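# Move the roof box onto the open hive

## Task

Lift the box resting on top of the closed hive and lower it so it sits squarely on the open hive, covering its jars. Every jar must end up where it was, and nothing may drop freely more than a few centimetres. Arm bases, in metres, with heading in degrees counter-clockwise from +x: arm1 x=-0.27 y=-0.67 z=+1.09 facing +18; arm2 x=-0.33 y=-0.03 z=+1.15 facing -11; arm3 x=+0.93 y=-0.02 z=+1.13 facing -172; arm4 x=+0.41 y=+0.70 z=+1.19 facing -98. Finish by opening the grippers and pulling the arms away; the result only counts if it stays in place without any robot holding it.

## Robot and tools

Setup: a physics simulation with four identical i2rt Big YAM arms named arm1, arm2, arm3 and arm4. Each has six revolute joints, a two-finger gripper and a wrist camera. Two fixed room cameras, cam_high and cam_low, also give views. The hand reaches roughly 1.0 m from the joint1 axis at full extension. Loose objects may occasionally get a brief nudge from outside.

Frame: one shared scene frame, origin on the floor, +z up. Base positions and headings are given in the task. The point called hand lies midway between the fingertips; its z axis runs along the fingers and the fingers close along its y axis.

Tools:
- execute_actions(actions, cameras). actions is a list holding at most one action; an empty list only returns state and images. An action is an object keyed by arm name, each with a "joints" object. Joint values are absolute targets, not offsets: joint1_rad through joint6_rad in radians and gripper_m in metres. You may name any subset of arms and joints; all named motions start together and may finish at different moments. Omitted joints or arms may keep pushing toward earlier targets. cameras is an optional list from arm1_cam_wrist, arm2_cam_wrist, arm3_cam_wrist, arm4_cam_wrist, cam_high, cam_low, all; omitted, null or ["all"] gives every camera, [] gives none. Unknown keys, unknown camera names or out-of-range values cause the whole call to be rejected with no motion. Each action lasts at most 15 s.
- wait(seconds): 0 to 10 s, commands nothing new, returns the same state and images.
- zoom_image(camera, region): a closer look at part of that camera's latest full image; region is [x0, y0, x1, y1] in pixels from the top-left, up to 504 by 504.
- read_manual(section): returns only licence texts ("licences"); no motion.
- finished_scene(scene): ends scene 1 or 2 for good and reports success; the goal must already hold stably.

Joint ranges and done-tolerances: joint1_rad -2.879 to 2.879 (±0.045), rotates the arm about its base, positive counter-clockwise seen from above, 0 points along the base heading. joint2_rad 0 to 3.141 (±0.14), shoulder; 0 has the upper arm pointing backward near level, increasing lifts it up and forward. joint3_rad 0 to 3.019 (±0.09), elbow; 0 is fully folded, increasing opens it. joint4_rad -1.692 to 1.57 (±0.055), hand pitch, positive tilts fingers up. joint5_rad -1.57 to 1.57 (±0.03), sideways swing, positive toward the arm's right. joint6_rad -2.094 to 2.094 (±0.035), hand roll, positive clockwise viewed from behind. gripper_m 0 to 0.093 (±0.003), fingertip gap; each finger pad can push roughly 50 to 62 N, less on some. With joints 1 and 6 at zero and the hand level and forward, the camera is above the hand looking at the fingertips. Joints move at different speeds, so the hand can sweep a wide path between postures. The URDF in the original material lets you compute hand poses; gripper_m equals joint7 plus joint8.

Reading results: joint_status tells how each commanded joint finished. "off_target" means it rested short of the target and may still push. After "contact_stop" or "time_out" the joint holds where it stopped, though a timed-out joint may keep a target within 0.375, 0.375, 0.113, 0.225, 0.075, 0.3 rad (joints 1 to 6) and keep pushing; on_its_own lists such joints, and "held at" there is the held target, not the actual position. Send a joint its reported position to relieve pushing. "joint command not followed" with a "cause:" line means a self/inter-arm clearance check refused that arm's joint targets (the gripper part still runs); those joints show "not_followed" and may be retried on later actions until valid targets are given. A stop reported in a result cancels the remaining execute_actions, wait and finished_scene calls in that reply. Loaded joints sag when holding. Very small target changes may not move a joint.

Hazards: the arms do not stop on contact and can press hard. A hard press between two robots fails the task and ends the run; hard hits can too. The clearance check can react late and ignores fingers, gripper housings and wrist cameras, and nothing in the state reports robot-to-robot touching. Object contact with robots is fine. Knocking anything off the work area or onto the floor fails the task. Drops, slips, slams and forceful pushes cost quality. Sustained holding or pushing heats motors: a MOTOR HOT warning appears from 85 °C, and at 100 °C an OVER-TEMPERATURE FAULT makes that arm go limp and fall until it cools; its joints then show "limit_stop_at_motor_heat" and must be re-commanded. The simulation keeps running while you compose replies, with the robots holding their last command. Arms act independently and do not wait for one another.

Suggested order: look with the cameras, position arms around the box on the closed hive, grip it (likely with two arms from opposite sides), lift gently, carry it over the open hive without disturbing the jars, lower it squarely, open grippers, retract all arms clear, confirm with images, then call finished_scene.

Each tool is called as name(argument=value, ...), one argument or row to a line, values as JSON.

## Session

execute_actions(
  actions=[],
)

Scene clock: 0.00 s.
Motor temperatures (°C, as the motors report them): arm1=[30 29 36 29 30 31] | arm2=[30 34 34 28 28 30] | arm3=[30 35 39 28 29 30] | arm4=[30 31 35 32 30 29]
arm1.joint_positions: joint1_rad=-0.175 joint2_rad=+0.660 joint3_rad=+1.419 joint4_rad=-1.488 joint5_rad=+0.244 joint6_rad=+0.318 gripper_m=+0.094
arm1.joint_status: not commanded
arm1.hand: x=-0.0477 y=-0.6834 z=+1.6076 quat_wxyz=(-0.420, -0.127, -0.898, +0.015) (m; scene frame)
arm2.joint_positions: joint1_rad=+0.559 joint2_rad=+0.546 joint3_rad=+1.405 joint4_rad=-1.411 joint5_rad=+0.065 joint6_rad=+0.368 gripper_m=+0.095
arm2.joint_status: not commanded
arm2.hand: x=-0.1482 y=+0.0221 z=+1.6980 quat_wxyz=(-0.470, -0.017, -0.869, -0.154) (m; scene frame)
arm3.joint_positions: joint1_rad=-0.749 joint2_rad=+0.575 joint3_rad=+1.365 joint4_rad=-1.277 joint5_rad=-0.245 joint6_rad=+0.443 gripper_m=+0.094
arm3.joint_status: not commanded
arm3.hand: x=+0.7222 y=+0.0780 z=+1.6820 quat_wxyz=(-0.062, -0.767, +0.374, +0.519) (m; scene frame)
arm4.joint_positions: joint1_rad=-0.881 joint2_rad=+0.528 joint3_rad=+1.353 joint4_rad=-1.364 joint5_rad=-0.192 joint6_rad=+0.298 gripper_m=+0.094
arm4.joint_status: not commanded
arm4.hand: x=+0.2646 y=+0.5717 z=+1.7233 quat_wxyz=(-0.277, -0.853, -0.157, +0.413) (m; scene frame)
pictures: arm1_cam_wrist, arm2_cam_wrist, arm3_cam_wrist, arm4_cam_wrist, cam_high, cam_low
Images, in order (width x height): arm1_cam_wrist 504x504, arm2_cam_wrist 504x504, arm3_cam_wrist 504x504, arm4_cam_wrist 504x504, cam_high 672x504, cam_low 672x504.

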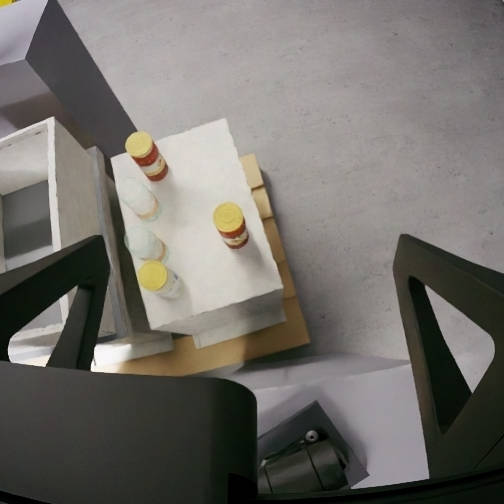

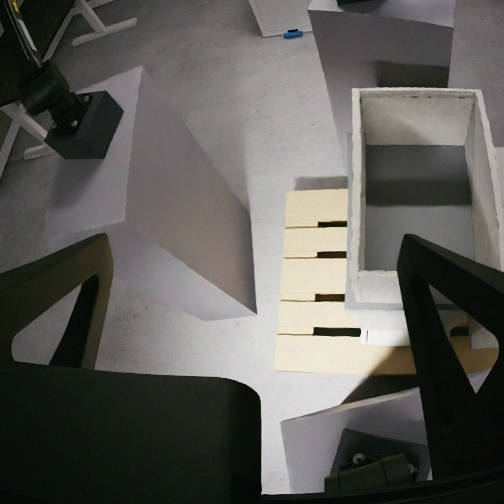

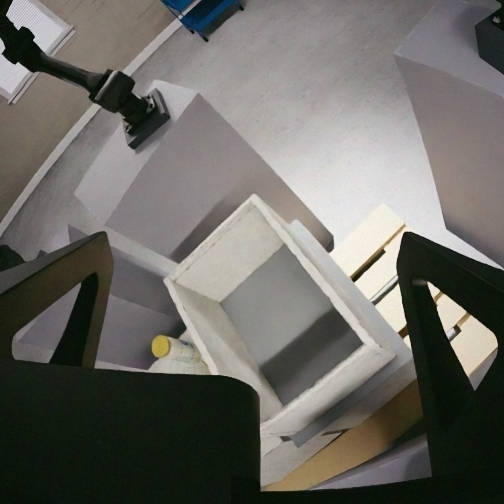

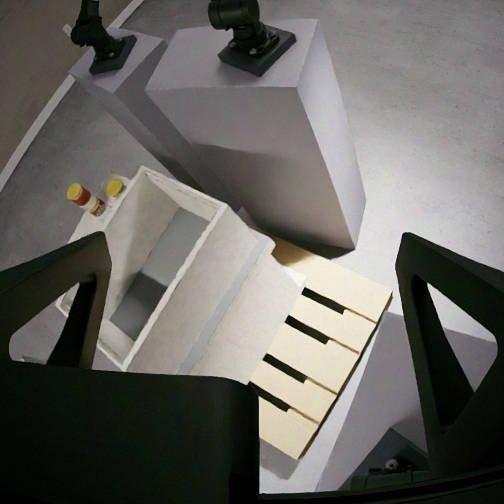

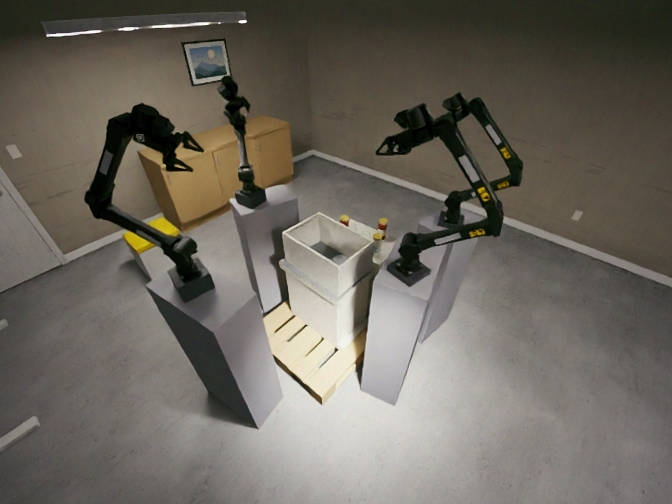

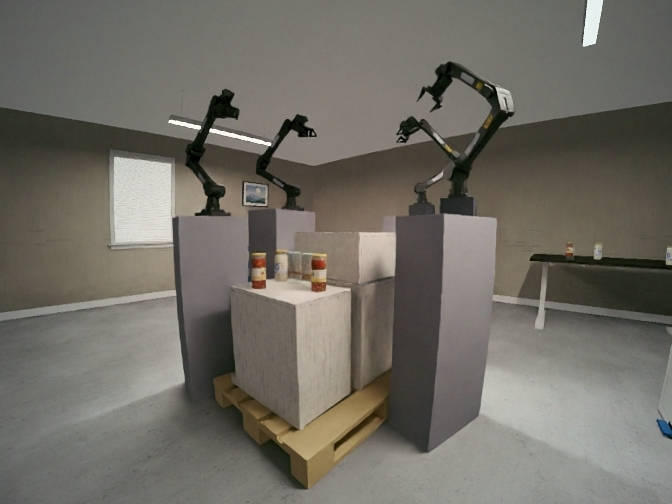

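execute_actions(
  actions=[
    {"arm1":{"joints":{"joint1_rad":0.07,"joint2_rad":1.51,"joint3_rad":1.61,"joint4_rad":-1.02,"joint5_rad":0,"joint6_rad":0}},"arm2":{"joints":{"joint1_rad":0.19,"joint2_rad":1.39,"joint3_rad":1.49,"joint4_rad":-1.02,"joint5_rad":0,"joint6_rad":0}},"arm3":{"joints":{"joint1_rad":-0.14,"joint2_rad":1.0,"joint3_rad":1.1,"joint4_rad":-1.02,"joint5_rad":0,"joint6_rad":0}},"arm4":{"joints":{"joint1_rad":0.0,"joint2_rad":0.6,"joint3_rad":1.3,"joint4_rad":-1.1,"joint5_rad":0,"joint6_rad":0}}},
  ],
)

Scene clock: 23.33 s.
Motor temperatures (°C, as the motors report them): arm1=[30 29 39 30 30 31] | arm2=[30 34 37 28 28 30] | arm3=[30 34 43 28 29 30] | arm4=[30 31 38 32 30 29]
arm1.joint_positions: joint1_rad=+0.066 joint2_rad=+1.518 joint3_rad=+1.595 joint4_rad=-1.033 joint5_rad=+0.002 joint6_rad=+0.007 gripper_m=+0.094
arm1.joint_status: all done
arm1.hand: x=+0.2760 y=-0.4509 z=+1.4294 quat_wxyz=(-0.297, +0.180, -0.936, -0.058) (m; scene frame)
arm2.joint_positions: joint1_rad=+0.193 joint2_rad=+1.396 joint3_rad=+1.469 joint4_rad=-1.032 joint5_rad=+0.003 joint6_rad=+0.015 gripper_m=+0.095
arm2.joint_status: all done
arm2.hand: x=+0.2157 y=-0.0333 z=+1.4972 quat_wxyz=(-0.306, -0.008, -0.952, -0.007) (m; scene frame)
arm3.joint_positions: joint1_rad=-0.138 joint2_rad=+0.997 joint3_rad=+1.087 joint4_rad=-1.031 joint5_rad=-0.002 joint6_rad=+0.010 gripper_m=+0.094
arm3.joint_status: all done
arm3.hand: x=+0.5297 y=-0.0155 z=+1.4513 quat_wxyz=(-0.002, -0.951, +0.005, +0.310) (m; scene frame)
arm4.joint_positions: joint1_rad=-0.008 joint2_rad=+0.611 joint3_rad=+1.301 joint4_rad=-1.116 joint5_rad=-0.001 joint6_rad=+0.014 gripper_m=+0.094
arm4.joint_status: all done
arm4.hand: x=+0.3756 y=+0.4360 z=+1.7316 quat_wxyz=(-0.356, -0.640, -0.546, +0.406) (m; scene frame)
pictures: arm1_cam_wrist, arm2_cam_wrist, arm3_cam_wrist, arm4_cam_wrist, cam_high, cam_low
Images, in order (width x height): arm1_cam_wrist 504x504, arm2_cam_wrist 504x504, arm3_cam_wrist 504x504, arm4_cam_wrist 504x504, cam_high 672x504, cam_low 672x504.

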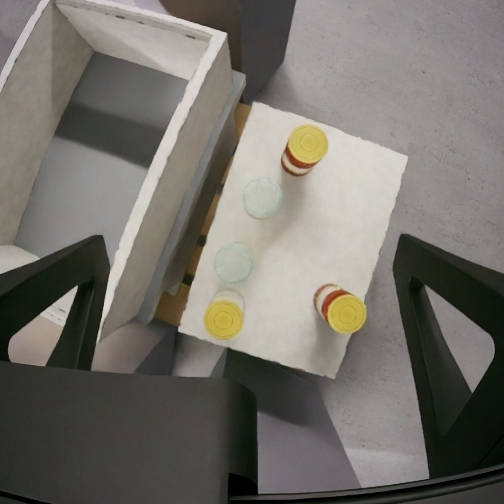

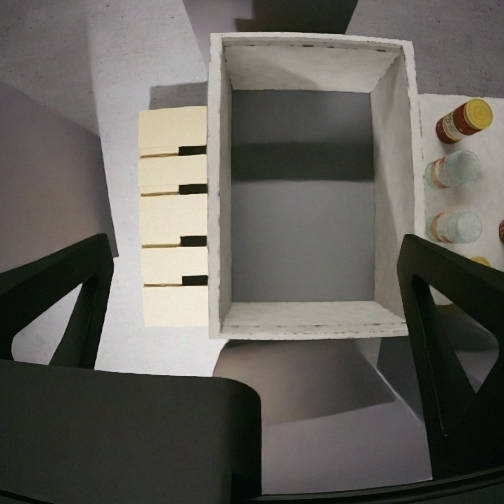

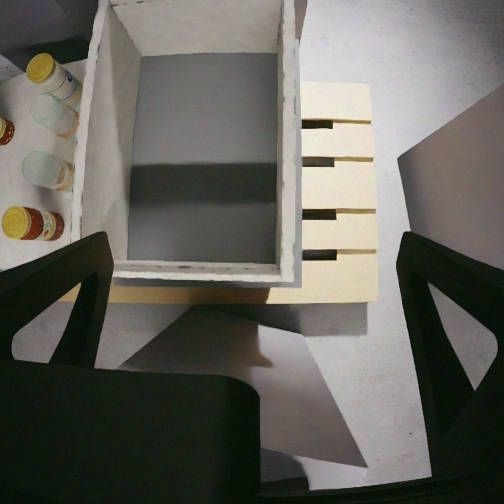

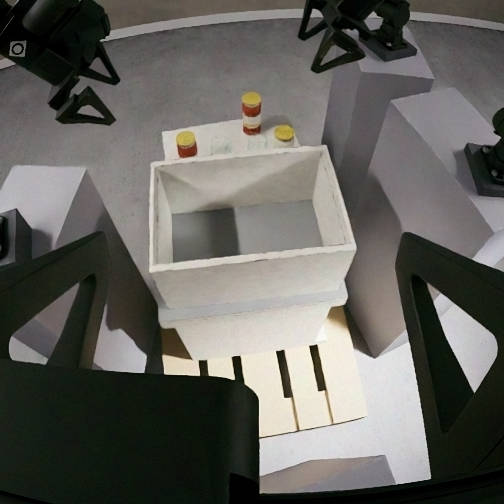

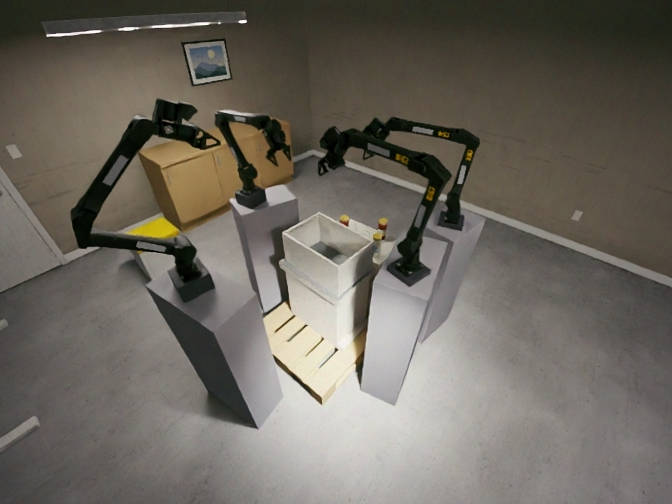

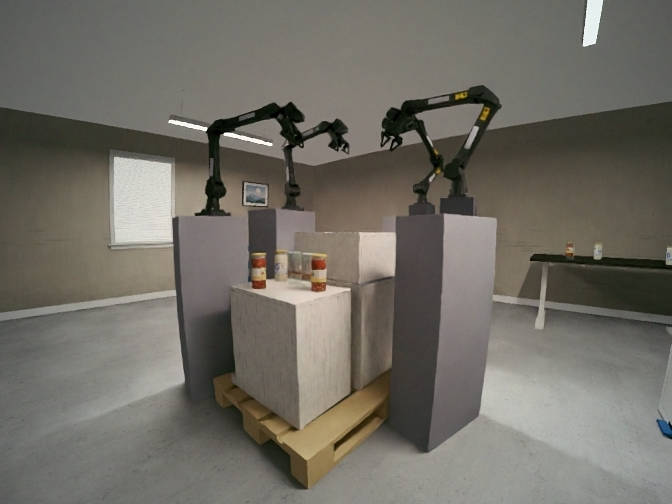

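execute_actions(
  actions=[
    {"arm2":{"joints":{"joint1_rad":-0.042,"joint2_rad":2.04,"joint3_rad":0.9,"joint4_rad":-0.418,"joint6_rad":1.38}},"arm3":{"joints":{"joint1_rad":0.16,"joint2_rad":1.968,"joint3_rad":0.85,"joint4_rad":-0.462,"joint6_rad":-1.267}}},
  ],
  cameras=["arm2_cam_wrist","arm3_cam_wrist","arm4_cam_wrist","cam_low"],
)

Scene clock: 68.37 s.
Motor temperatures (°C, as the motors report them): arm1=[30 30 41 30 30 31] | arm2=[30 34 39 28 28 30] | arm3=[30 34 46 28 29 30] | arm4=[30 31 39 32 30 29]
arm1.joint_positions: joint1_rad=+0.066 joint2_rad=+1.518 joint3_rad=+1.595 joint4_rad=-1.033 joint5_rad=+0.002 joint6_rad=+0.007 gripper_m=+0.094
arm1.joint_status: not commanded
arm1.hand: x=+0.2760 y=-0.4509 z=+1.4294 quat_wxyz=(-0.297, +0.180, -0.936, -0.058) (m; scene frame)
arm2.joint_positions: joint1_rad=-0.049 joint2_rad=+2.048 joint3_rad=+0.882 joint4_rad=-0.425 joint5_rad=+0.001 joint6_rad=+1.364 gripper_m=+0.095
arm2.joint_status: all done
arm2.hand: x=+0.0660 y=-0.1236 z=+0.9916 quat_wxyz=(+0.009, -0.719, -0.695, -0.002) (m; scene frame)
arm3.joint_positions: joint1_rad=+0.167 joint2_rad=+1.957 joint3_rad=+0.855 joint4_rad=-0.471 joint5_rad=+0.000 joint6_rad=-1.256 gripper_m=+0.094
arm3.joint_status: all done
arm3.hand: x=+0.5469 y=-0.1350 z=+0.9993 quat_wxyz=(-0.001, -0.711, -0.703, -0.001) (m; scene frame)
arm4.joint_positions: joint1_rad=-0.008 joint2_rad=+0.611 joint3_rad=+1.301 joint4_rad=-1.116 joint5_rad=-0.001 joint6_rad=+0.014 gripper_m=+0.094
arm4.joint_status: not commanded
arm4.hand: x=+0.3756 y=+0.4360 z=+1.7316 quat_wxyz=(-0.356, -0.640, -0.546, +0.406) (m; scene frame)
pictures: arm2_cam_wrist, arm3_cam_wrist, arm4_cam_wrist, cam_low
Images, in order (width x height): arm2_cam_wrist 504x504, arm3_cam_wrist 504x504, arm4_cam_wrist 504x504, cam_low 672x504.

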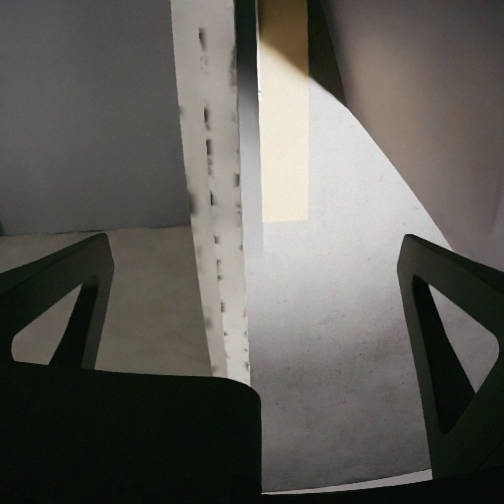

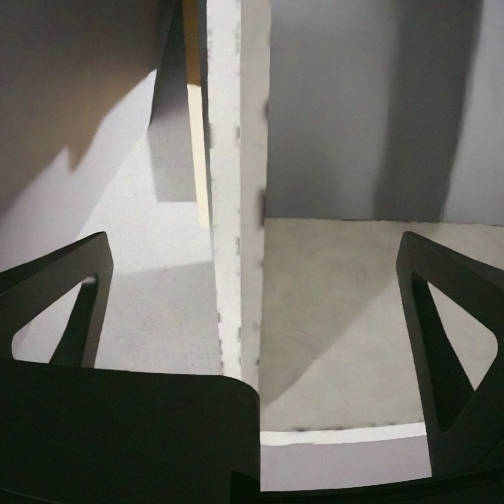

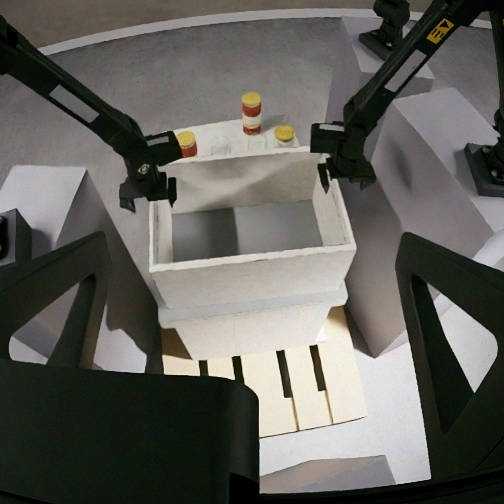

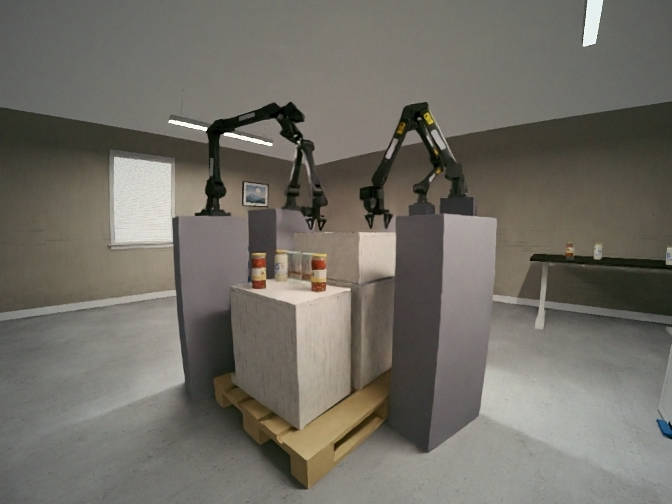

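execute_actions(
  actions=[
    {"arm2":{"joints":{"joint1_rad":0.04,"joint2_rad":2.263,"joint3_rad":0.965,"joint4_rad":-0.255,"joint6_rad":1.48}},"arm3":{"joints":{"joint1_rad":0.112,"joint2_rad":2.182,"joint3_rad":0.856,"joint4_rad":-0.25,"joint6_rad":-1.30}}},
  ],
  cameras=["arm2_cam_wrist","arm3_cam_wrist"],
)

execute_actions(
  actions=[
    {"arm2":{"joints":{"gripper_m":0.0}},"arm3":{"joints":{"gripper_m":0.0}}},
  ],
  cameras=["arm2_cam_wrist","arm3_cam_wrist","arm4_cam_wrist"],
)

Scene clock: 86.57 s.
Motor temperatures (°C, as the motors report them): arm1=[30 31 41 30 30 31] | arm2=[30 34 37 28 28 30] | arm3=[30 34 42 28 29 30] | arm4=[30 31 39 32 30 29]
arm1.joint_positions: joint1_rad=+0.066 joint2_rad=+1.518 joint3_rad=+1.595 joint4_rad=-1.033 joint5_rad=+0.002 joint6_rad=+0.007 gripper_m=+0.094
arm1.joint_status: not commanded
arm1.hand: x=+0.2760 y=-0.4509 z=+1.4294 quat_wxyz=(-0.297, +0.180, -0.936, -0.058) (m; scene frame)
arm2.joint_positions: joint1_rad=+0.045 joint2_rad=+2.278 joint3_rad=+0.958 joint4_rad=-0.263 joint5_rad=+0.003 joint6_rad=+1.465 gripper_m=+0.095
arm2.joint_status: all done
arm2.hand: x=+0.0843 y=-0.0874 z=+0.9120 quat_wxyz=(+0.004, -0.721, -0.693, -0.003) (m; scene frame)
arm3.joint_positions: joint1_rad=+0.110 joint2_rad=+2.182 joint3_rad=+0.855 joint4_rad=-0.259 joint5_rad=+0.000 joint6_rad=-1.290 gripper_m=+0.094
arm3.joint_status: all done
arm3.hand: x=+0.5565 y=-0.1092 z=+0.9152 quat_wxyz=(-0.004, -0.719, -0.695, -0.007) (m; scene frame)
arm4.joint_positions: joint1_rad=-0.008 joint2_rad=+0.611 joint3_rad=+1.301 joint4_rad=-1.116 joint5_rad=-0.001 joint6_rad=+0.014 gripper_m=+0.094
arm4.joint_status: not commanded
arm4.hand: x=+0.3756 y=+0.4360 z=+1.7316 quat_wxyz=(-0.356, -0.640, -0.546, +0.406) (m; scene frame)
pictures: arm2_cam_wrist, arm3_cam_wrist
Images, in order (width x height): arm2_cam_wrist 504x504, arm3_cam_wrist 504x504.

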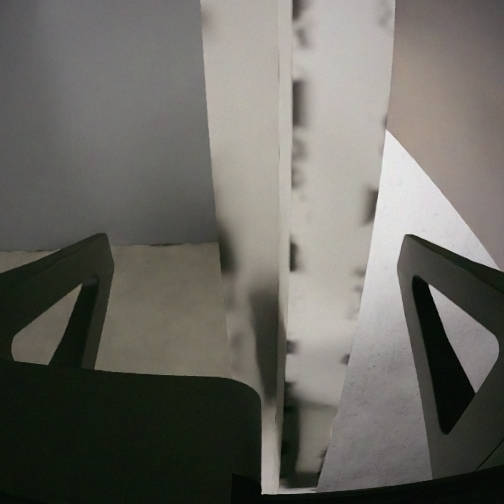

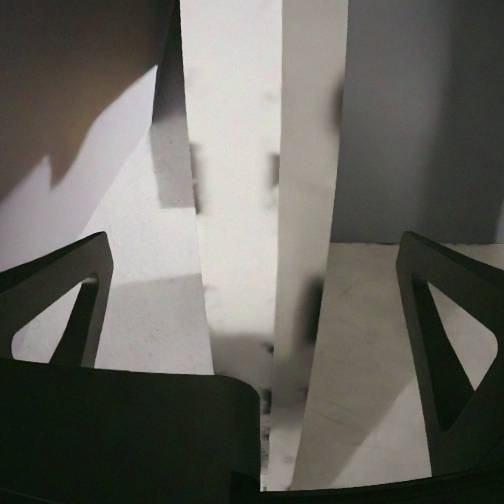

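Scene clock: 87.30 s.
Motor temperatures (°C, as the motors report them): arm1=[30 31 41 30 30 31] | arm2=[30 34 37 28 28 30] | arm3=[30 34 42 28 29 30] | arm4=[30 31 39 32 30 29]
arm1.joint_positions: joint1_rad=+0.066 joint2_rad=+1.518 joint3_rad=+1.595 joint4_rad=-1.033 joint5_rad=+0.002 joint6_rad=+0.007 gripper_m=+0.094
arm1.joint_status: not commanded
arm1.hand: x=+0.2760 y=-0.4509 z=+1.4294 quat_wxyz=(-0.297, +0.180, -0.936, -0.058) (m; scene frame)
arm2.joint_positions: joint1_rad=+0.046 joint2_rad=+2.278 joint3_rad=+0.955 joint4_rad=-0.257 joint5_rad=+0.002 joint6_rad=+1.453 gripper_m=+0.019
arm2.joint_status: gripper_m off_target (ended at +0.019, target +0.000)
arm2.hand: x=+0.0835 y=-0.0867 z=+0.9117 quat_wxyz=(+0.004, -0.716, -0.698, -0.005) (m; scene frame)
arm3.joint_positions: joint1_rad=+0.110 joint2_rad=+2.182 joint3_rad=+0.856 joint4_rad=-0.254 joint5_rad=+0.000 joint6_rad=-1.293 gripper_m=+0.018
arm3.joint_status: gripper_m off_target (ended at +0.018, target +0.000)
arm3.hand: x=+0.5545 y=-0.1101 z=+0.9153 quat_wxyz=(-0.002, -0.718, -0.696, -0.004) (m; scene frame)
arm4.joint_positions: joint1_rad=-0.008 joint2_rad=+0.611 joint3_rad=+1.301 joint4_rad=-1.116 joint5_rad=-0.001 joint6_rad=+0.014 gripper_m=+0.094
arm4.joint_status: not commanded
arm4.hand: x=+0.3756 y=+0.4360 z=+1.7316 quat_wxyz=(-0.356, -0.640, -0.546, +0.406) (m; scene frame)
pictures: arm2_cam_wrist, arm3_cam_wrist, arm4_cam_wrist
Images, in order (width x height): arm2_cam_wrist 504x504, arm3_cam_wrist 504x504, arm4_cam_wrist 504x504.

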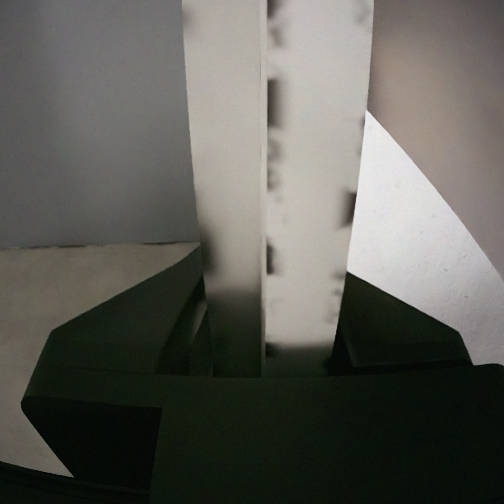

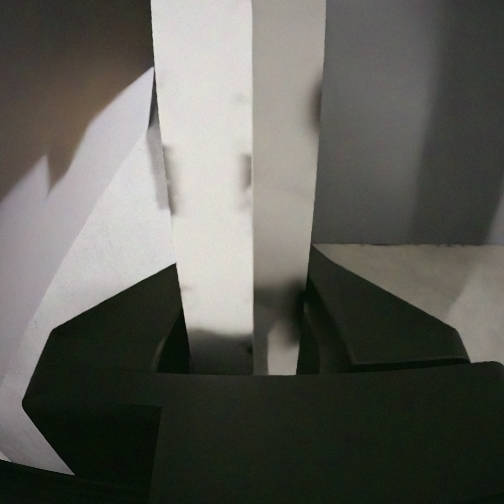

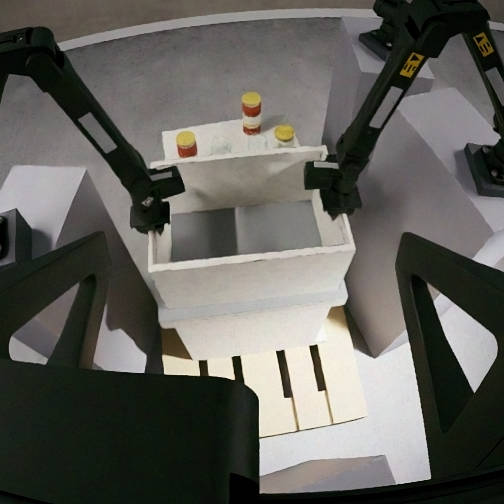

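execute_actions(
  actions=[
    {"arm2":{"joints":{"joint2_rad":2.01,"joint3_rad":0.925,"joint4_rad":-0.415,"joint6_rad":1.453}},"arm3":{"joints":{"joint2_rad":1.905,"joint3_rad":0.825,"joint4_rad":-0.43,"joint6_rad":-1.293}}},
  ],
  cameras=[],
)

execute_actions(
  actions=[
    {"arm2":{"joints":{"joint2_rad":1.817,"joint3_rad":0.935,"joint4_rad":-0.60}},"arm3":{"joints":{"joint2_rad":1.705,"joint3_rad":0.855,"joint4_rad":-0.64}}},
  ],
  cameras=[],
)

execute_actions(
  actions=[
    {"arm2":{"joints":{"joint2_rad":1.65,"joint3_rad":0.995,"joint4_rad":-0.805}},"arm3":{"joints":{"joint2_rad":1.535,"joint3_rad":0.935,"joint4_rad":-0.863}}},
  ],
  cameras=["cam_low","cam_high","arm2_cam_wrist"],
)

Scene clock: 107.23 s.
Motor temperatures (°C, as the motors report them): arm1=[30 31 42 30 30 31] | arm2=[30 35 36 28 28 30] | arm3=[30 34 40 28 29 30] | arm4=[30 31 39 32 30 29]
arm1.joint_positions: joint1_rad=+0.066 joint2_rad=+1.518 joint3_rad=+1.595 joint4_rad=-1.033 joint5_rad=+0.002 joint6_rad=+0.007 gripper_m=+0.094
arm1.joint_status: not commanded
arm1.hand: x=+0.2760 y=-0.4509 z=+1.4294 quat_wxyz=(-0.297, +0.180, -0.936, -0.058) (m; scene frame)
arm2.joint_positions: joint1_rad=+0.046 joint2_rad=+2.076 joint3_rad=+0.908 joint4_rad=-0.403 joint5_rad=-0.016 joint6_rad=+1.440 gripper_m=+0.019
arm2.joint_status: all done
arm2.hand: x=+0.0868 y=-0.0851 z=+0.9853 quat_wxyz=(+0.005, -0.712, -0.702, -0.015) (m; scene frame)
arm3.joint_positions: joint1_rad=+0.111 joint2_rad=+1.971 joint3_rad=+0.812 joint4_rad=-0.423 joint5_rad=+0.012 joint6_rad=-1.293 gripper_m=+0.018
arm3.joint_status: all done
arm3.hand: x=+0.5570 y=-0.1075 z=+0.9871 quat_wxyz=(+0.003, -0.717, -0.697, -0.008) (m; scene frame)
arm4.joint_positions: joint1_rad=-0.008 joint2_rad=+0.611 joint3_rad=+1.301 joint4_rad=-1.116 joint5_rad=-0.001 joint6_rad=+0.014 gripper_m=+0.094
arm4.joint_status: not commanded
arm4.hand: x=+0.3756 y=+0.4360 z=+1.7316 quat_wxyz=(-0.356, -0.640, -0.546, +0.406) (m; scene frame)
pictures: none
No camera images: the call's "cameras" was empty. Leave "cameras" out to get every camera's image.

Scene clock: 108.27 s.
Motor temperatures (°C, as the motors report them): arm1=[30 31 42 30 30 31] | arm2=[30 35 36 28 28 30] | arm3=[30 35 40 28 29 30] | arm4=[30 31 39 32 30 29]
arm1.joint_positions: joint1_rad=+0.066 joint2_rad=+1.518 joint3_rad=+1.595 joint4_rad=-1.033 joint5_rad=+0.002 joint6_rad=+0.007 gripper_m=+0.094
arm1.joint_status: not commanded
arm1.hand: x=+0.2760 y=-0.4509 z=+1.4294 quat_wxyz=(-0.297, +0.180, -0.936, -0.058) (m; scene frame)
arm2.joint_positions: joint1_rad=+0.046 joint2_rad=+1.883 joint3_rad=+0.903 joint4_rad=-0.590 joint5_rad=-0.017 joint6_rad=+1.438 gripper_m=+0.019
arm2.joint_status: all done
arm2.hand: x=+0.0875 y=-0.0861 z=+1.0607 quat_wxyz=(+0.005, -0.711, -0.703, -0.015) (m; scene frame)
arm3.joint_positions: joint1_rad=+0.112 joint2_rad=+1.767 joint3_rad=+0.814 joint4_rad=-0.633 joint5_rad=+0.012 joint6_rad=-1.293 gripper_m=+0.018
arm3.joint_status: all done
arm3.hand: x=+0.5590 y=-0.1071 z=+1.0619 quat_wxyz=(+0.002, -0.717, -0.697, -0.009) (m; scene frame)
arm4.joint_positions: joint1_rad=-0.008 joint2_rad=+0.611 joint3_rad=+1.301 joint4_rad=-1.116 joint5_rad=-0.001 joint6_rad=+0.014 gripper_m=+0.094
arm4.joint_status: not commanded
arm4.hand: x=+0.3756 y=+0.4360 z=+1.7316 quat_wxyz=(-0.356, -0.640, -0.546, +0.406) (m; scene frame)
pictures: none
No camera images: the call's "cameras" was empty. Leave "cameras" out to get every camera's image.

Scene clock: 109.33 s.
Motor temperatures (°C, as the motors report them): arm1=[30 31 42 30 30 31] | arm2=[30 35 36 28 28 30] | arm3=[30 35 41 28 29 30] | arm4=[30 31 39 32 30 29]
arm1.joint_positions: joint1_rad=+0.066 joint2_rad=+1.518 joint3_rad=+1.595 joint4_rad=-1.033 joint5_rad=+0.002 joint6_rad=+0.007 gripper_m=+0.094
arm1.joint_status: not commanded
arm1.hand: x=+0.2760 y=-0.4509 z=+1.4294 quat_wxyz=(-0.297, +0.180, -0.936, -0.058) (m; scene frame)
arm2.joint_positions: joint1_rad=+0.046 joint2_rad=+1.711 joint3_rad=+0.930 joint4_rad=-0.781 joint5_rad=-0.018 joint6_rad=+1.436 gripper_m=+0.019
arm2.joint_status: all done
arm2.hand: x=+0.0860 y=-0.0867 z=+1.1346 quat_wxyz=(+0.002, -0.710, -0.704, -0.018) (m; scene frame)
arm3.joint_positions: joint1_rad=+0.112 joint2_rad=+1.591 joint3_rad=+0.852 joint4_rad=-0.838 joint5_rad=+0.016 joint6_rad=-1.296 gripper_m=+0.018
arm3.joint_status: all done
arm3.hand: x=+0.5607 y=-0.1061 z=+1.1348 quat_wxyz=(+0.005, -0.716, -0.698, -0.006) (m; scene frame)
arm4.joint_positions: joint1_rad=-0.008 joint2_rad=+0.611 joint3_rad=+1.301 joint4_rad=-1.116 joint5_rad=-0.001 joint6_rad=+0.014 gripper_m=+0.094
arm4.joint_status: not commanded
arm4.hand: x=+0.3756 y=+0.4360 z=+1.7316 quat_wxyz=(-0.356, -0.640, -0.546, +0.406) (m; scene frame)
pictures: arm2_cam_wrist, cam_high, cam_low
Images, in order (width x height): arm2_cam_wrist 504x504, cam_high 672x504, cam_low 672x504.

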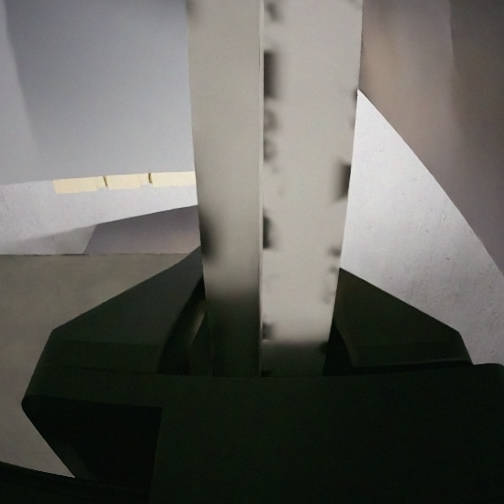

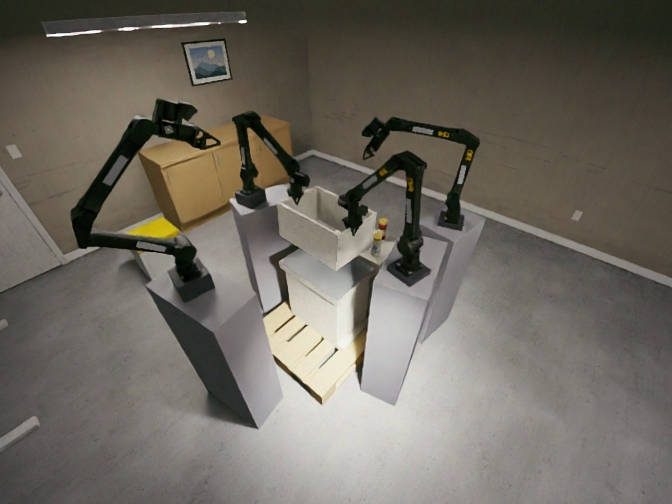

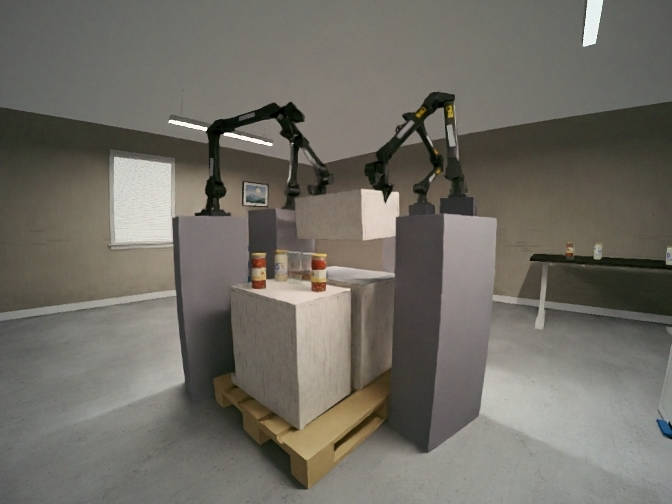

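execute_actions(
  actions=[
    {"arm2":{"joints":{"joint1_rad":-0.297,"joint2_rad":1.705,"joint3_rad":1.125,"joint4_rad":-0.855,"joint6_rad":1.075}},"arm3":{"joints":{"joint1_rad":0.415,"joint2_rad":1.652,"joint3_rad":1.125,"joint4_rad":-0.905,"joint6_rad":-1.003}}},
  ],
  cameras=[],
)

execute_actions(
  actions=[
    {"arm2":{"joints":{"joint1_rad":-0.561,"joint2_rad":1.842,"joint3_rad":1.397,"joint4_rad":-0.952,"joint6_rad":0.786}},"arm3":{"joints":{"joint1_rad":0.632,"joint2_rad":1.832,"joint3_rad":1.437,"joint4_rad":-1.01,"joint6_rad":-0.81}}},
  ],
  cameras=["cam_low","cam_high","arm1_cam_wrist","arm4_cam_wrist"],
)

Scene clock: 142.23 s.
Motor temperatures (°C, as the motors report them): arm1=[30 31 42 30 30 31] | arm2=[30 35 40 28 29 30] | arm3=[30 35 48 28 30 30] | arm4=[30 31 39 32 30 29]
arm1.joint_positions: joint1_rad=+0.066 joint2_rad=+1.518 joint3_rad=+1.595 joint4_rad=-1.033 joint5_rad=+0.002 joint6_rad=+0.007 gripper_m=+0.094
arm1.joint_status: not commanded
arm1.hand: x=+0.2760 y=-0.4509 z=+1.4294 quat_wxyz=(-0.297, +0.180, -0.936, -0.058) (m; scene frame)
arm2.joint_positions: joint1_rad=-0.299 joint2_rad=+1.787 joint3_rad=+1.069 joint4_rad=-0.848 joint5_rad=-0.015 joint6_rad=+1.062 gripper_m=+0.019
arm2.joint_status: all done
arm2.hand: x=+0.0797 y=-0.2432 z=+1.1402 quat_wxyz=(+0.000, -0.700, -0.714, -0.016) (m; scene frame)
arm3.joint_positions: joint1_rad=+0.419 joint2_rad=+1.724 joint3_rad=+1.048 joint4_rad=-0.905 joint5_rad=+0.010 joint6_rad=-1.008 gripper_m=+0.018
arm3.joint_status: all done
arm3.hand: x=+0.5514 y=-0.2477 z=+1.1396 quat_wxyz=(+0.004, -0.710, -0.705, -0.006) (m; scene frame)
arm4.joint_positions: joint1_rad=-0.008 joint2_rad=+0.611 joint3_rad=+1.301 joint4_rad=-1.116 joint5_rad=-0.001 joint6_rad=+0.014 gripper_m=+0.094
arm4.joint_status: not commanded
arm4.hand: x=+0.3756 y=+0.4360 z=+1.7316 quat_wxyz=(-0.356, -0.640, -0.546, +0.406) (m; scene frame)
pictures: none
No camera images: the call's "cameras" was empty. Leave "cameras" out to get every camera's image.

Scene clock: 143.77 s.
Motor temperatures (°C, as the motors report them): arm1=[30 31 42 30 30 31] | arm2=[30 35 40 28 29 30] | arm3=[30 35 48 28 30 30] | arm4=[30 31 39 32 30 29]
arm1.joint_positions: joint1_rad=+0.066 joint2_rad=+1.518 joint3_rad=+1.595 joint4_rad=-1.033 joint5_rad=+0.002 joint6_rad=+0.007 gripper_m=+0.094
arm1.joint_status: not commanded
arm1.hand: x=+0.2760 y=-0.4509 z=+1.4294 quat_wxyz=(-0.297, +0.180, -0.936, -0.058) (m; scene frame)
arm2.joint_positions: joint1_rad=-0.561 joint2_rad=+1.946 joint3_rad=+1.332 joint4_rad=-0.949 joint5_rad=-0.013 joint6_rad=+0.781 gripper_m=+0.019
arm2.joint_status: all done
arm2.hand: x=+0.0688 y=-0.3956 z=+1.1417 quat_wxyz=(-0.004, -0.693, -0.720, -0.015) (m; scene frame)
arm3.joint_positions: joint1_rad=+0.630 joint2_rad=+1.931 joint3_rad=+1.360 joint4_rad=-1.009 joint5_rad=+0.011 joint6_rad=-0.815 gripper_m=+0.018
arm3.joint_status: all done
arm3.hand: x=+0.5392 y=-0.3880 z=+1.1390 quat_wxyz=(+0.005, -0.703, -0.711, -0.005) (m; scene frame)
arm4.joint_positions: joint1_rad=-0.008 joint2_rad=+0.611 joint3_rad=+1.301 joint4_rad=-1.116 joint5_rad=-0.001 joint6_rad=+0.014 gripper_m=+0.094
arm4.joint_status: not commanded
arm4.hand: x=+0.3756 y=+0.4360 z=+1.7316 quat_wxyz=(-0.356, -0.640, -0.546, +0.406) (m; scene frame)
pictures: arm1_cam_wrist, arm4_cam_wrist, cam_high, cam_low
Images, in order (width x height): arm1_cam_wrist 504x504, arm4_cam_wrist 504x504, cam_high 672x504, cam_low 672x504.

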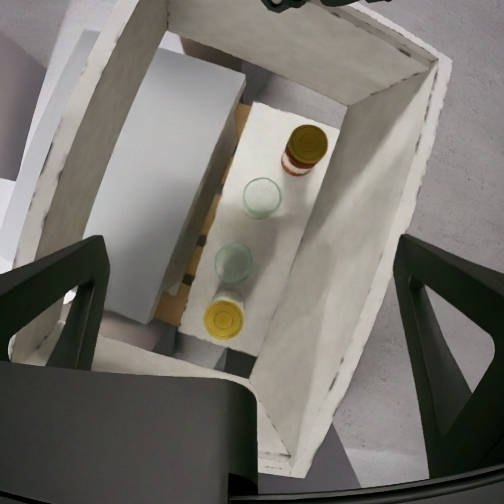

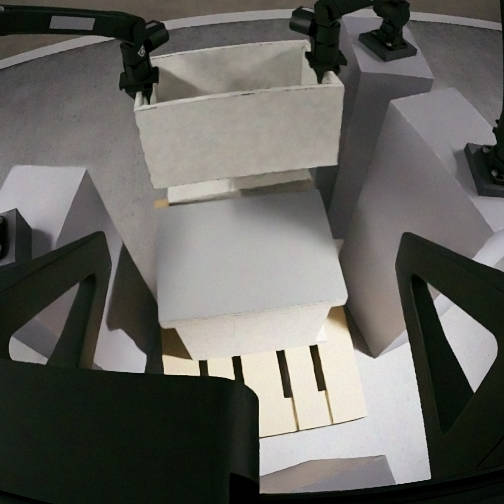

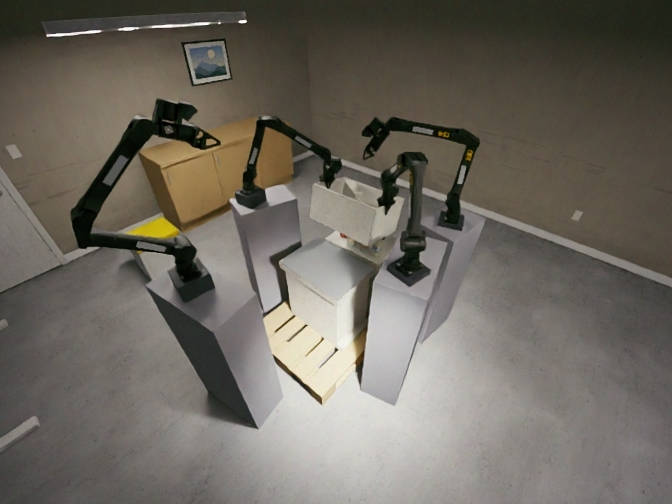

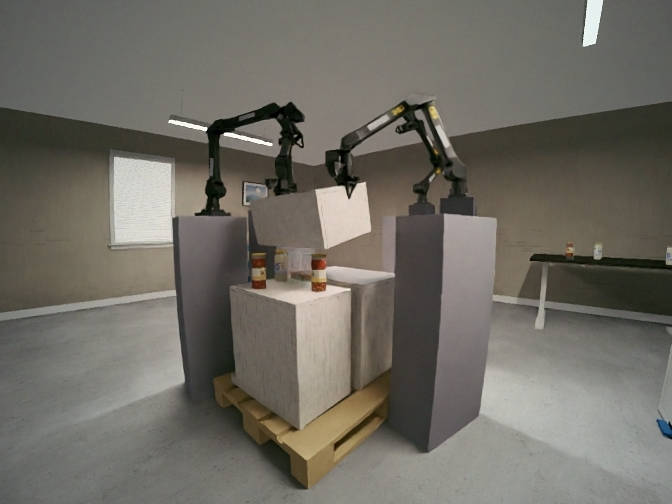

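execute_actions(
  actions=[],
  cameras=["cam_low","arm2_cam_wrist","arm3_cam_wrist"],
)

zoom_image(
  camera="cam_low",
  region=[220, 150, 420, 310],
)

Scene clock: 154.07 s.
Motor temperatures (°C, as the motors report them): arm1=[30 31 42 30 30 31] | arm2=[30 36 41 28 29 30] | arm3=[30 37 49 28 30 30] | arm4=[30 31 39 32 30 29]
arm1.joint_positions: joint1_rad=+0.066 joint2_rad=+1.518 joint3_rad=+1.595 joint4_rad=-1.033 joint5_rad=+0.002 joint6_rad=+0.007 gripper_m=+0.094
arm1.joint_status: not commanded
arm1.hand: x=+0.2760 y=-0.4509 z=+1.4294 quat_wxyz=(-0.297, +0.180, -0.936, -0.058) (m; scene frame)
arm2.joint_positions: joint1_rad=-0.561 joint2_rad=+1.946 joint3_rad=+1.332 joint4_rad=-0.949 joint5_rad=-0.013 joint6_rad=+0.781 gripper_m=+0.019
arm2.joint_status: all done
arm2.hand: x=+0.0688 y=-0.3956 z=+1.1417 quat_wxyz=(-0.004, -0.693, -0.720, -0.015) (m; scene frame)
arm3.joint_positions: joint1_rad=+0.630 joint2_rad=+1.931 joint3_rad=+1.360 joint4_rad=-1.009 joint5_rad=+0.011 joint6_rad=-0.815 gripper_m=+0.018
arm3.joint_status: all done
arm3.hand: x=+0.5391 y=-0.3879 z=+1.1390 quat_wxyz=(+0.006, -0.703, -0.711, -0.005) (m; scene frame)
arm4.joint_positions: joint1_rad=-0.008 joint2_rad=+0.611 joint3_rad=+1.301 joint4_rad=-1.116 joint5_rad=-0.001 joint6_rad=+0.014 gripper_m=+0.094
arm4.joint_status: not commanded
arm4.hand: x=+0.3756 y=+0.4360 z=+1.7316 quat_wxyz=(-0.356, -0.640, -0.546, +0.406) (m; scene frame)
pictures: arm2_cam_wrist, arm3_cam_wrist, cam_low
Images, in order (width x height): arm2_cam_wrist 504x504, arm3_cam_wrist 504x504, cam_low 672x504.

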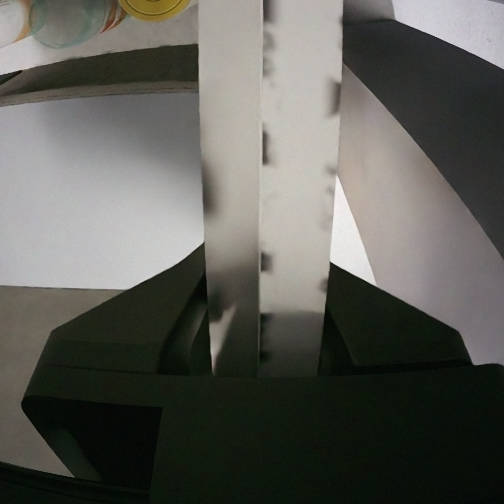

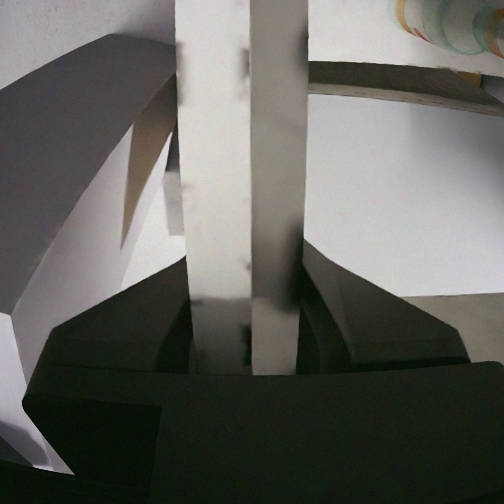

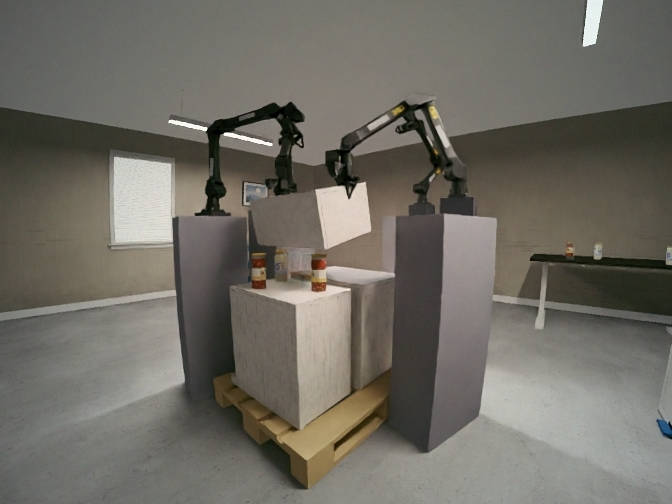

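Region (220, 150, 420, 310) of cam_low's 672x504 image, scaled by 2.520, with more detail than that image has; it fills the top 403 rows of this view, and the rest is white.

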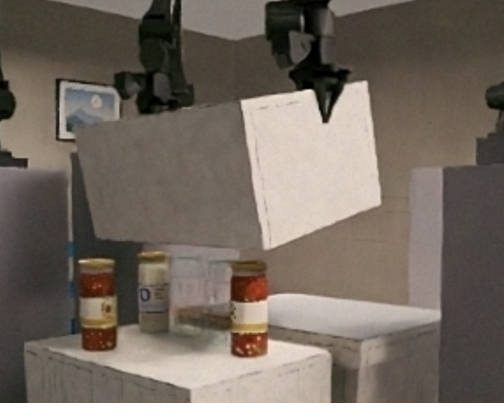

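execute_actions(
  actions=[
    {"arm2":{"joints":{"joint1_rad":-0.293,"joint2_rad":1.715,"joint3_rad":1.105,"joint4_rad":-0.84,"joint6_rad":1.065}},"arm3":{"joints":{"joint1_rad":0.408,"joint2_rad":1.655,"joint3_rad":1.095,"joint4_rad":-0.89,"joint6_rad":-1.05}}},
  ],
  cameras=[],
)

execute_actions(
  actions=[
    {"arm2":{"joints":{"joint1_rad":-0.102,"joint2_rad":1.655,"joint3_rad":1.005,"joint4_rad":-0.808,"joint6_rad":1.256}},"arm3":{"joints":{"joint1_rad":0.182,"joint2_rad":1.56,"joint3_rad":0.955,"joint4_rad":-0.853,"joint6_rad":-1.28}}},
  ],
  cameras=[],
)

execute_actions(
  actions=[
    {"arm2":{"joints":{"joint2_rad":1.865,"joint3_rad":0.955,"joint4_rad":-0.545}},"arm3":{"joints":{"joint2_rad":1.78,"joint3_rad":0.885,"joint4_rad":-0.567}}},
  ],
  cameras=[],
)

execute_actions(
  actions=[
    {"arm2":{"joints":{"joint2_rad":2.07,"joint3_rad":0.98,"joint4_rad":-0.36}},"arm3":{"joints":{"joint2_rad":1.995,"joint3_rad":0.895,"joint4_rad":-0.36}}},
  ],
  cameras=["cam_low","arm1_cam_wrist","arm4_cam_wrist"],
)

Scene clock: 192.93 s.
Motor temperatures (°C, as the motors report them): arm1=[30 31 42 30 30 31] | arm2=[30 37 42 28 29 30] | arm3=[30 38 50 28 30 30] | arm4=[30 31 39 32 30 29]
arm1.joint_positions: joint1_rad=+0.066 joint2_rad=+1.518 joint3_rad=+1.595 joint4_rad=-1.033 joint5_rad=+0.002 joint6_rad=+0.007 gripper_m=+0.094
arm1.joint_status: not commanded
arm1.hand: x=+0.2760 y=-0.4509 z=+1.4294 quat_wxyz=(-0.297, +0.180, -0.936, -0.058) (m; scene frame)
arm2.joint_positions: joint1_rad=-0.291 joint2_rad=+1.804 joint3_rad=+1.043 joint4_rad=-0.812 joint5_rad=-0.019 joint6_rad=+1.066 gripper_m=+0.019
arm2.joint_status: all done
arm2.hand: x=+0.0762 y=-0.2361 z=+1.1257 quat_wxyz=(+0.004, -0.699, -0.715, -0.017) (m; scene frame)
arm3.joint_positions: joint1_rad=+0.401 joint2_rad=+1.753 joint3_rad=+1.028 joint4_rad=-0.862 joint5_rad=+0.018 joint6_rad=-1.040 gripper_m=+0.018
arm3.joint_status: all done
arm3.hand: x=+0.5489 y=-0.2381 z=+1.1218 quat_wxyz=(+0.007, -0.704, -0.710, -0.010) (m; scene frame)
arm4.joint_positions: joint1_rad=-0.008 joint2_rad=+0.611 joint3_rad=+1.301 joint4_rad=-1.116 joint5_rad=-0.001 joint6_rad=+0.014 gripper_m=+0.094
arm4.joint_status: not commanded
arm4.hand: x=+0.3756 y=+0.4360 z=+1.7316 quat_wxyz=(-0.356, -0.640, -0.546, +0.406) (m; scene frame)
pictures: none
No camera images: the call's "cameras" was empty. Leave "cameras" out to get every camera's image.

Scene clock: 194.30 s.
Motor temperatures (°C, as the motors report them): arm1=[30 31 42 30 30 31] | arm2=[30 37 42 28 29 30] | arm3=[30 38 50 28 30 30] | arm4=[30 31 39 32 30 29]
arm1.joint_positions: joint1_rad=+0.066 joint2_rad=+1.518 joint3_rad=+1.595 joint4_rad=-1.033 joint5_rad=+0.002 joint6_rad=+0.007 gripper_m=+0.094
arm1.joint_status: not commanded
arm1.hand: x=+0.2760 y=-0.4509 z=+1.4294 quat_wxyz=(-0.297, +0.180, -0.936, -0.058) (m; scene frame)
arm2.joint_positions: joint1_rad=-0.095 joint2_rad=+1.735 joint3_rad=+0.948 joint4_rad=-0.786 joint5_rad=-0.017 joint6_rad=+1.242 gripper_m=+0.019
arm2.joint_status: all done
arm2.hand: x=+0.0784 y=-0.1452 z=+1.1292 quat_wxyz=(+0.005, -0.691, -0.722, -0.016) (m; scene frame)
arm3.joint_positions: joint1_rad=+0.181 joint2_rad=+1.648 joint3_rad=+0.902 joint4_rad=-0.839 joint5_rad=+0.008 joint6_rad=-1.281 gripper_m=+0.018
arm3.joint_status: all done
arm3.hand: x=+0.5517 y=-0.1382 z=+1.1278 quat_wxyz=(+0.000, -0.697, -0.717, -0.008) (m; scene frame)
arm4.joint_positions: joint1_rad=-0.008 joint2_rad=+0.611 joint3_rad=+1.301 joint4_rad=-1.116 joint5_rad=-0.001 joint6_rad=+0.014 gripper_m=+0.094
arm4.joint_status: not commanded
arm4.hand: x=+0.3756 y=+0.4360 z=+1.7316 quat_wxyz=(-0.356, -0.640, -0.546, +0.406) (m; scene frame)
pictures: none
No camera images: the call's "cameras" was empty. Leave "cameras" out to get every camera's image.

Scene clock: 195.37 s.
Motor temperatures (°C, as the motors report them): arm1=[30 31 42 30 30 31] | arm2=[30 37 41 28 29 30] | arm3=[30 38 50 28 30 30] | arm4=[30 31 39 32 30 29]
arm1.joint_positions: joint1_rad=+0.066 joint2_rad=+1.518 joint3_rad=+1.595 joint4_rad=-1.033 joint5_rad=+0.002 joint6_rad=+0.007 gripper_m=+0.094
arm1.joint_status: not commanded
arm1.hand: x=+0.2760 y=-0.4509 z=+1.4294 quat_wxyz=(-0.297, +0.180, -0.936, -0.058) (m; scene frame)
arm2.joint_positions: joint1_rad=-0.095 joint2_rad=+1.962 joint3_rad=+0.923 joint4_rad=-0.535 joint5_rad=-0.014 joint6_rad=+1.240 gripper_m=+0.019
arm2.joint_status: all done
arm2.hand: x=+0.0811 y=-0.1452 z=+1.0322 quat_wxyz=(+0.005, -0.691, -0.723, -0.014) (m; scene frame)
arm3.joint_positions: joint1_rad=+0.181 joint2_rad=+1.873 joint3_rad=+0.855 joint4_rad=-0.568 joint5_rad=+0.007 joint6_rad=-1.280 gripper_m=+0.018
arm3.joint_status: all done
arm3.hand: x=+0.5512 y=-0.1387 z=+1.0310 quat_wxyz=(-0.001, -0.697, -0.717, -0.008) (m; scene frame)
arm4.joint_positions: joint1_rad=-0.008 joint2_rad=+0.611 joint3_rad=+1.301 joint4_rad=-1.116 joint5_rad=-0.001 joint6_rad=+0.014 gripper_m=+0.094
arm4.joint_status: not commanded
arm4.hand: x=+0.3756 y=+0.4360 z=+1.7316 quat_wxyz=(-0.356, -0.640, -0.546, +0.406) (m; scene frame)
pictures: none
No camera images: the call's "cameras" was empty. Leave "cameras" out to get every camera's image.

Scene clock: 196.40 s.
Motor temperatures (°C, as the motors report them): arm1=[30 31 42 30 30 31] | arm2=[30 37 41 28 29 30] | arm3=[30 38 49 28 30 30] | arm4=[30 31 39 32 30 29]
arm1.joint_positions: joint1_rad=+0.066 joint2_rad=+1.518 joint3_rad=+1.595 joint4_rad=-1.033 joint5_rad=+0.002 joint6_rad=+0.007 gripper_m=+0.094
arm1.joint_status: not commanded
arm1.hand: x=+0.2760 y=-0.4509 z=+1.4294 quat_wxyz=(-0.297, +0.180, -0.936, -0.058) (m; scene frame)
arm2.joint_positions: joint1_rad=-0.097 joint2_rad=+2.161 joint3_rad=+0.946 joint4_rad=-0.348 joint5_rad=-0.012 joint6_rad=+1.240 gripper_m=+0.019
arm2.joint_status: all done
arm2.hand: x=+0.0837 y=-0.1460 z=+0.9561 quat_wxyz=(-0.001, -0.692, -0.722, -0.015) (m; scene frame)
arm3.joint_positions: joint1_rad=+0.182 joint2_rad=+2.071 joint3_rad=+0.853 joint4_rad=-0.357 joint5_rad=+0.005 joint6_rad=-1.279 gripper_m=+0.018
arm3.joint_status: all done
arm3.hand: x=+0.5534 y=-0.1385 z=+0.9561 quat_wxyz=(+0.001, -0.697, -0.717, -0.003) (m; scene frame)
arm4.joint_positions: joint1_rad=-0.008 joint2_rad=+0.611 joint3_rad=+1.301 joint4_rad=-1.116 joint5_rad=-0.001 joint6_rad=+0.014 gripper_m=+0.094
arm4.joint_status: not commanded
arm4.hand: x=+0.3756 y=+0.4360 z=+1.7316 quat_wxyz=(-0.356, -0.640, -0.546, +0.406) (m; scene frame)
pictures: arm1_cam_wrist, arm4_cam_wrist, cam_low
Images, in order (width x height): arm1_cam_wrist 504x504, arm4_cam_wrist 504x504, cam_low 672x504.

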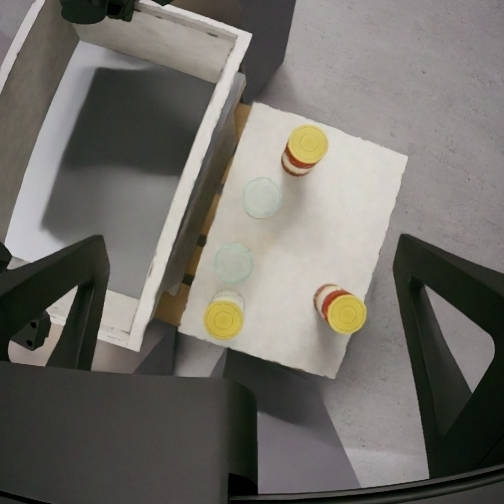

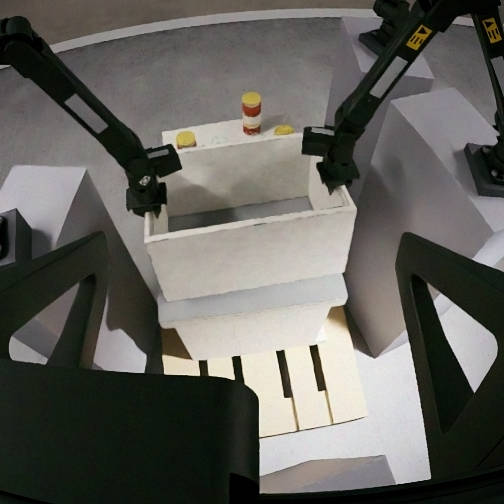

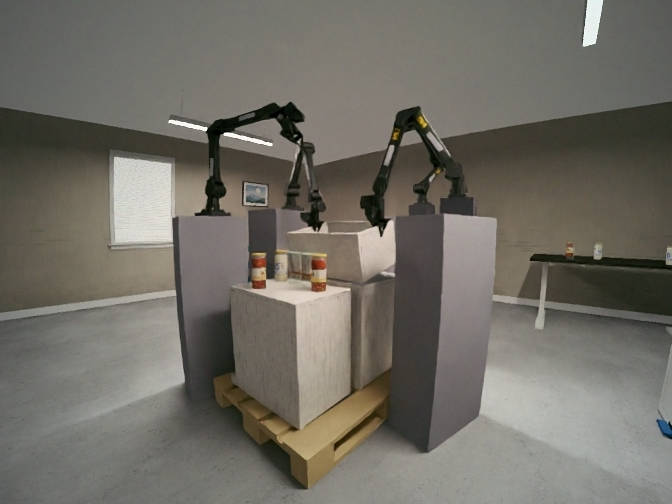

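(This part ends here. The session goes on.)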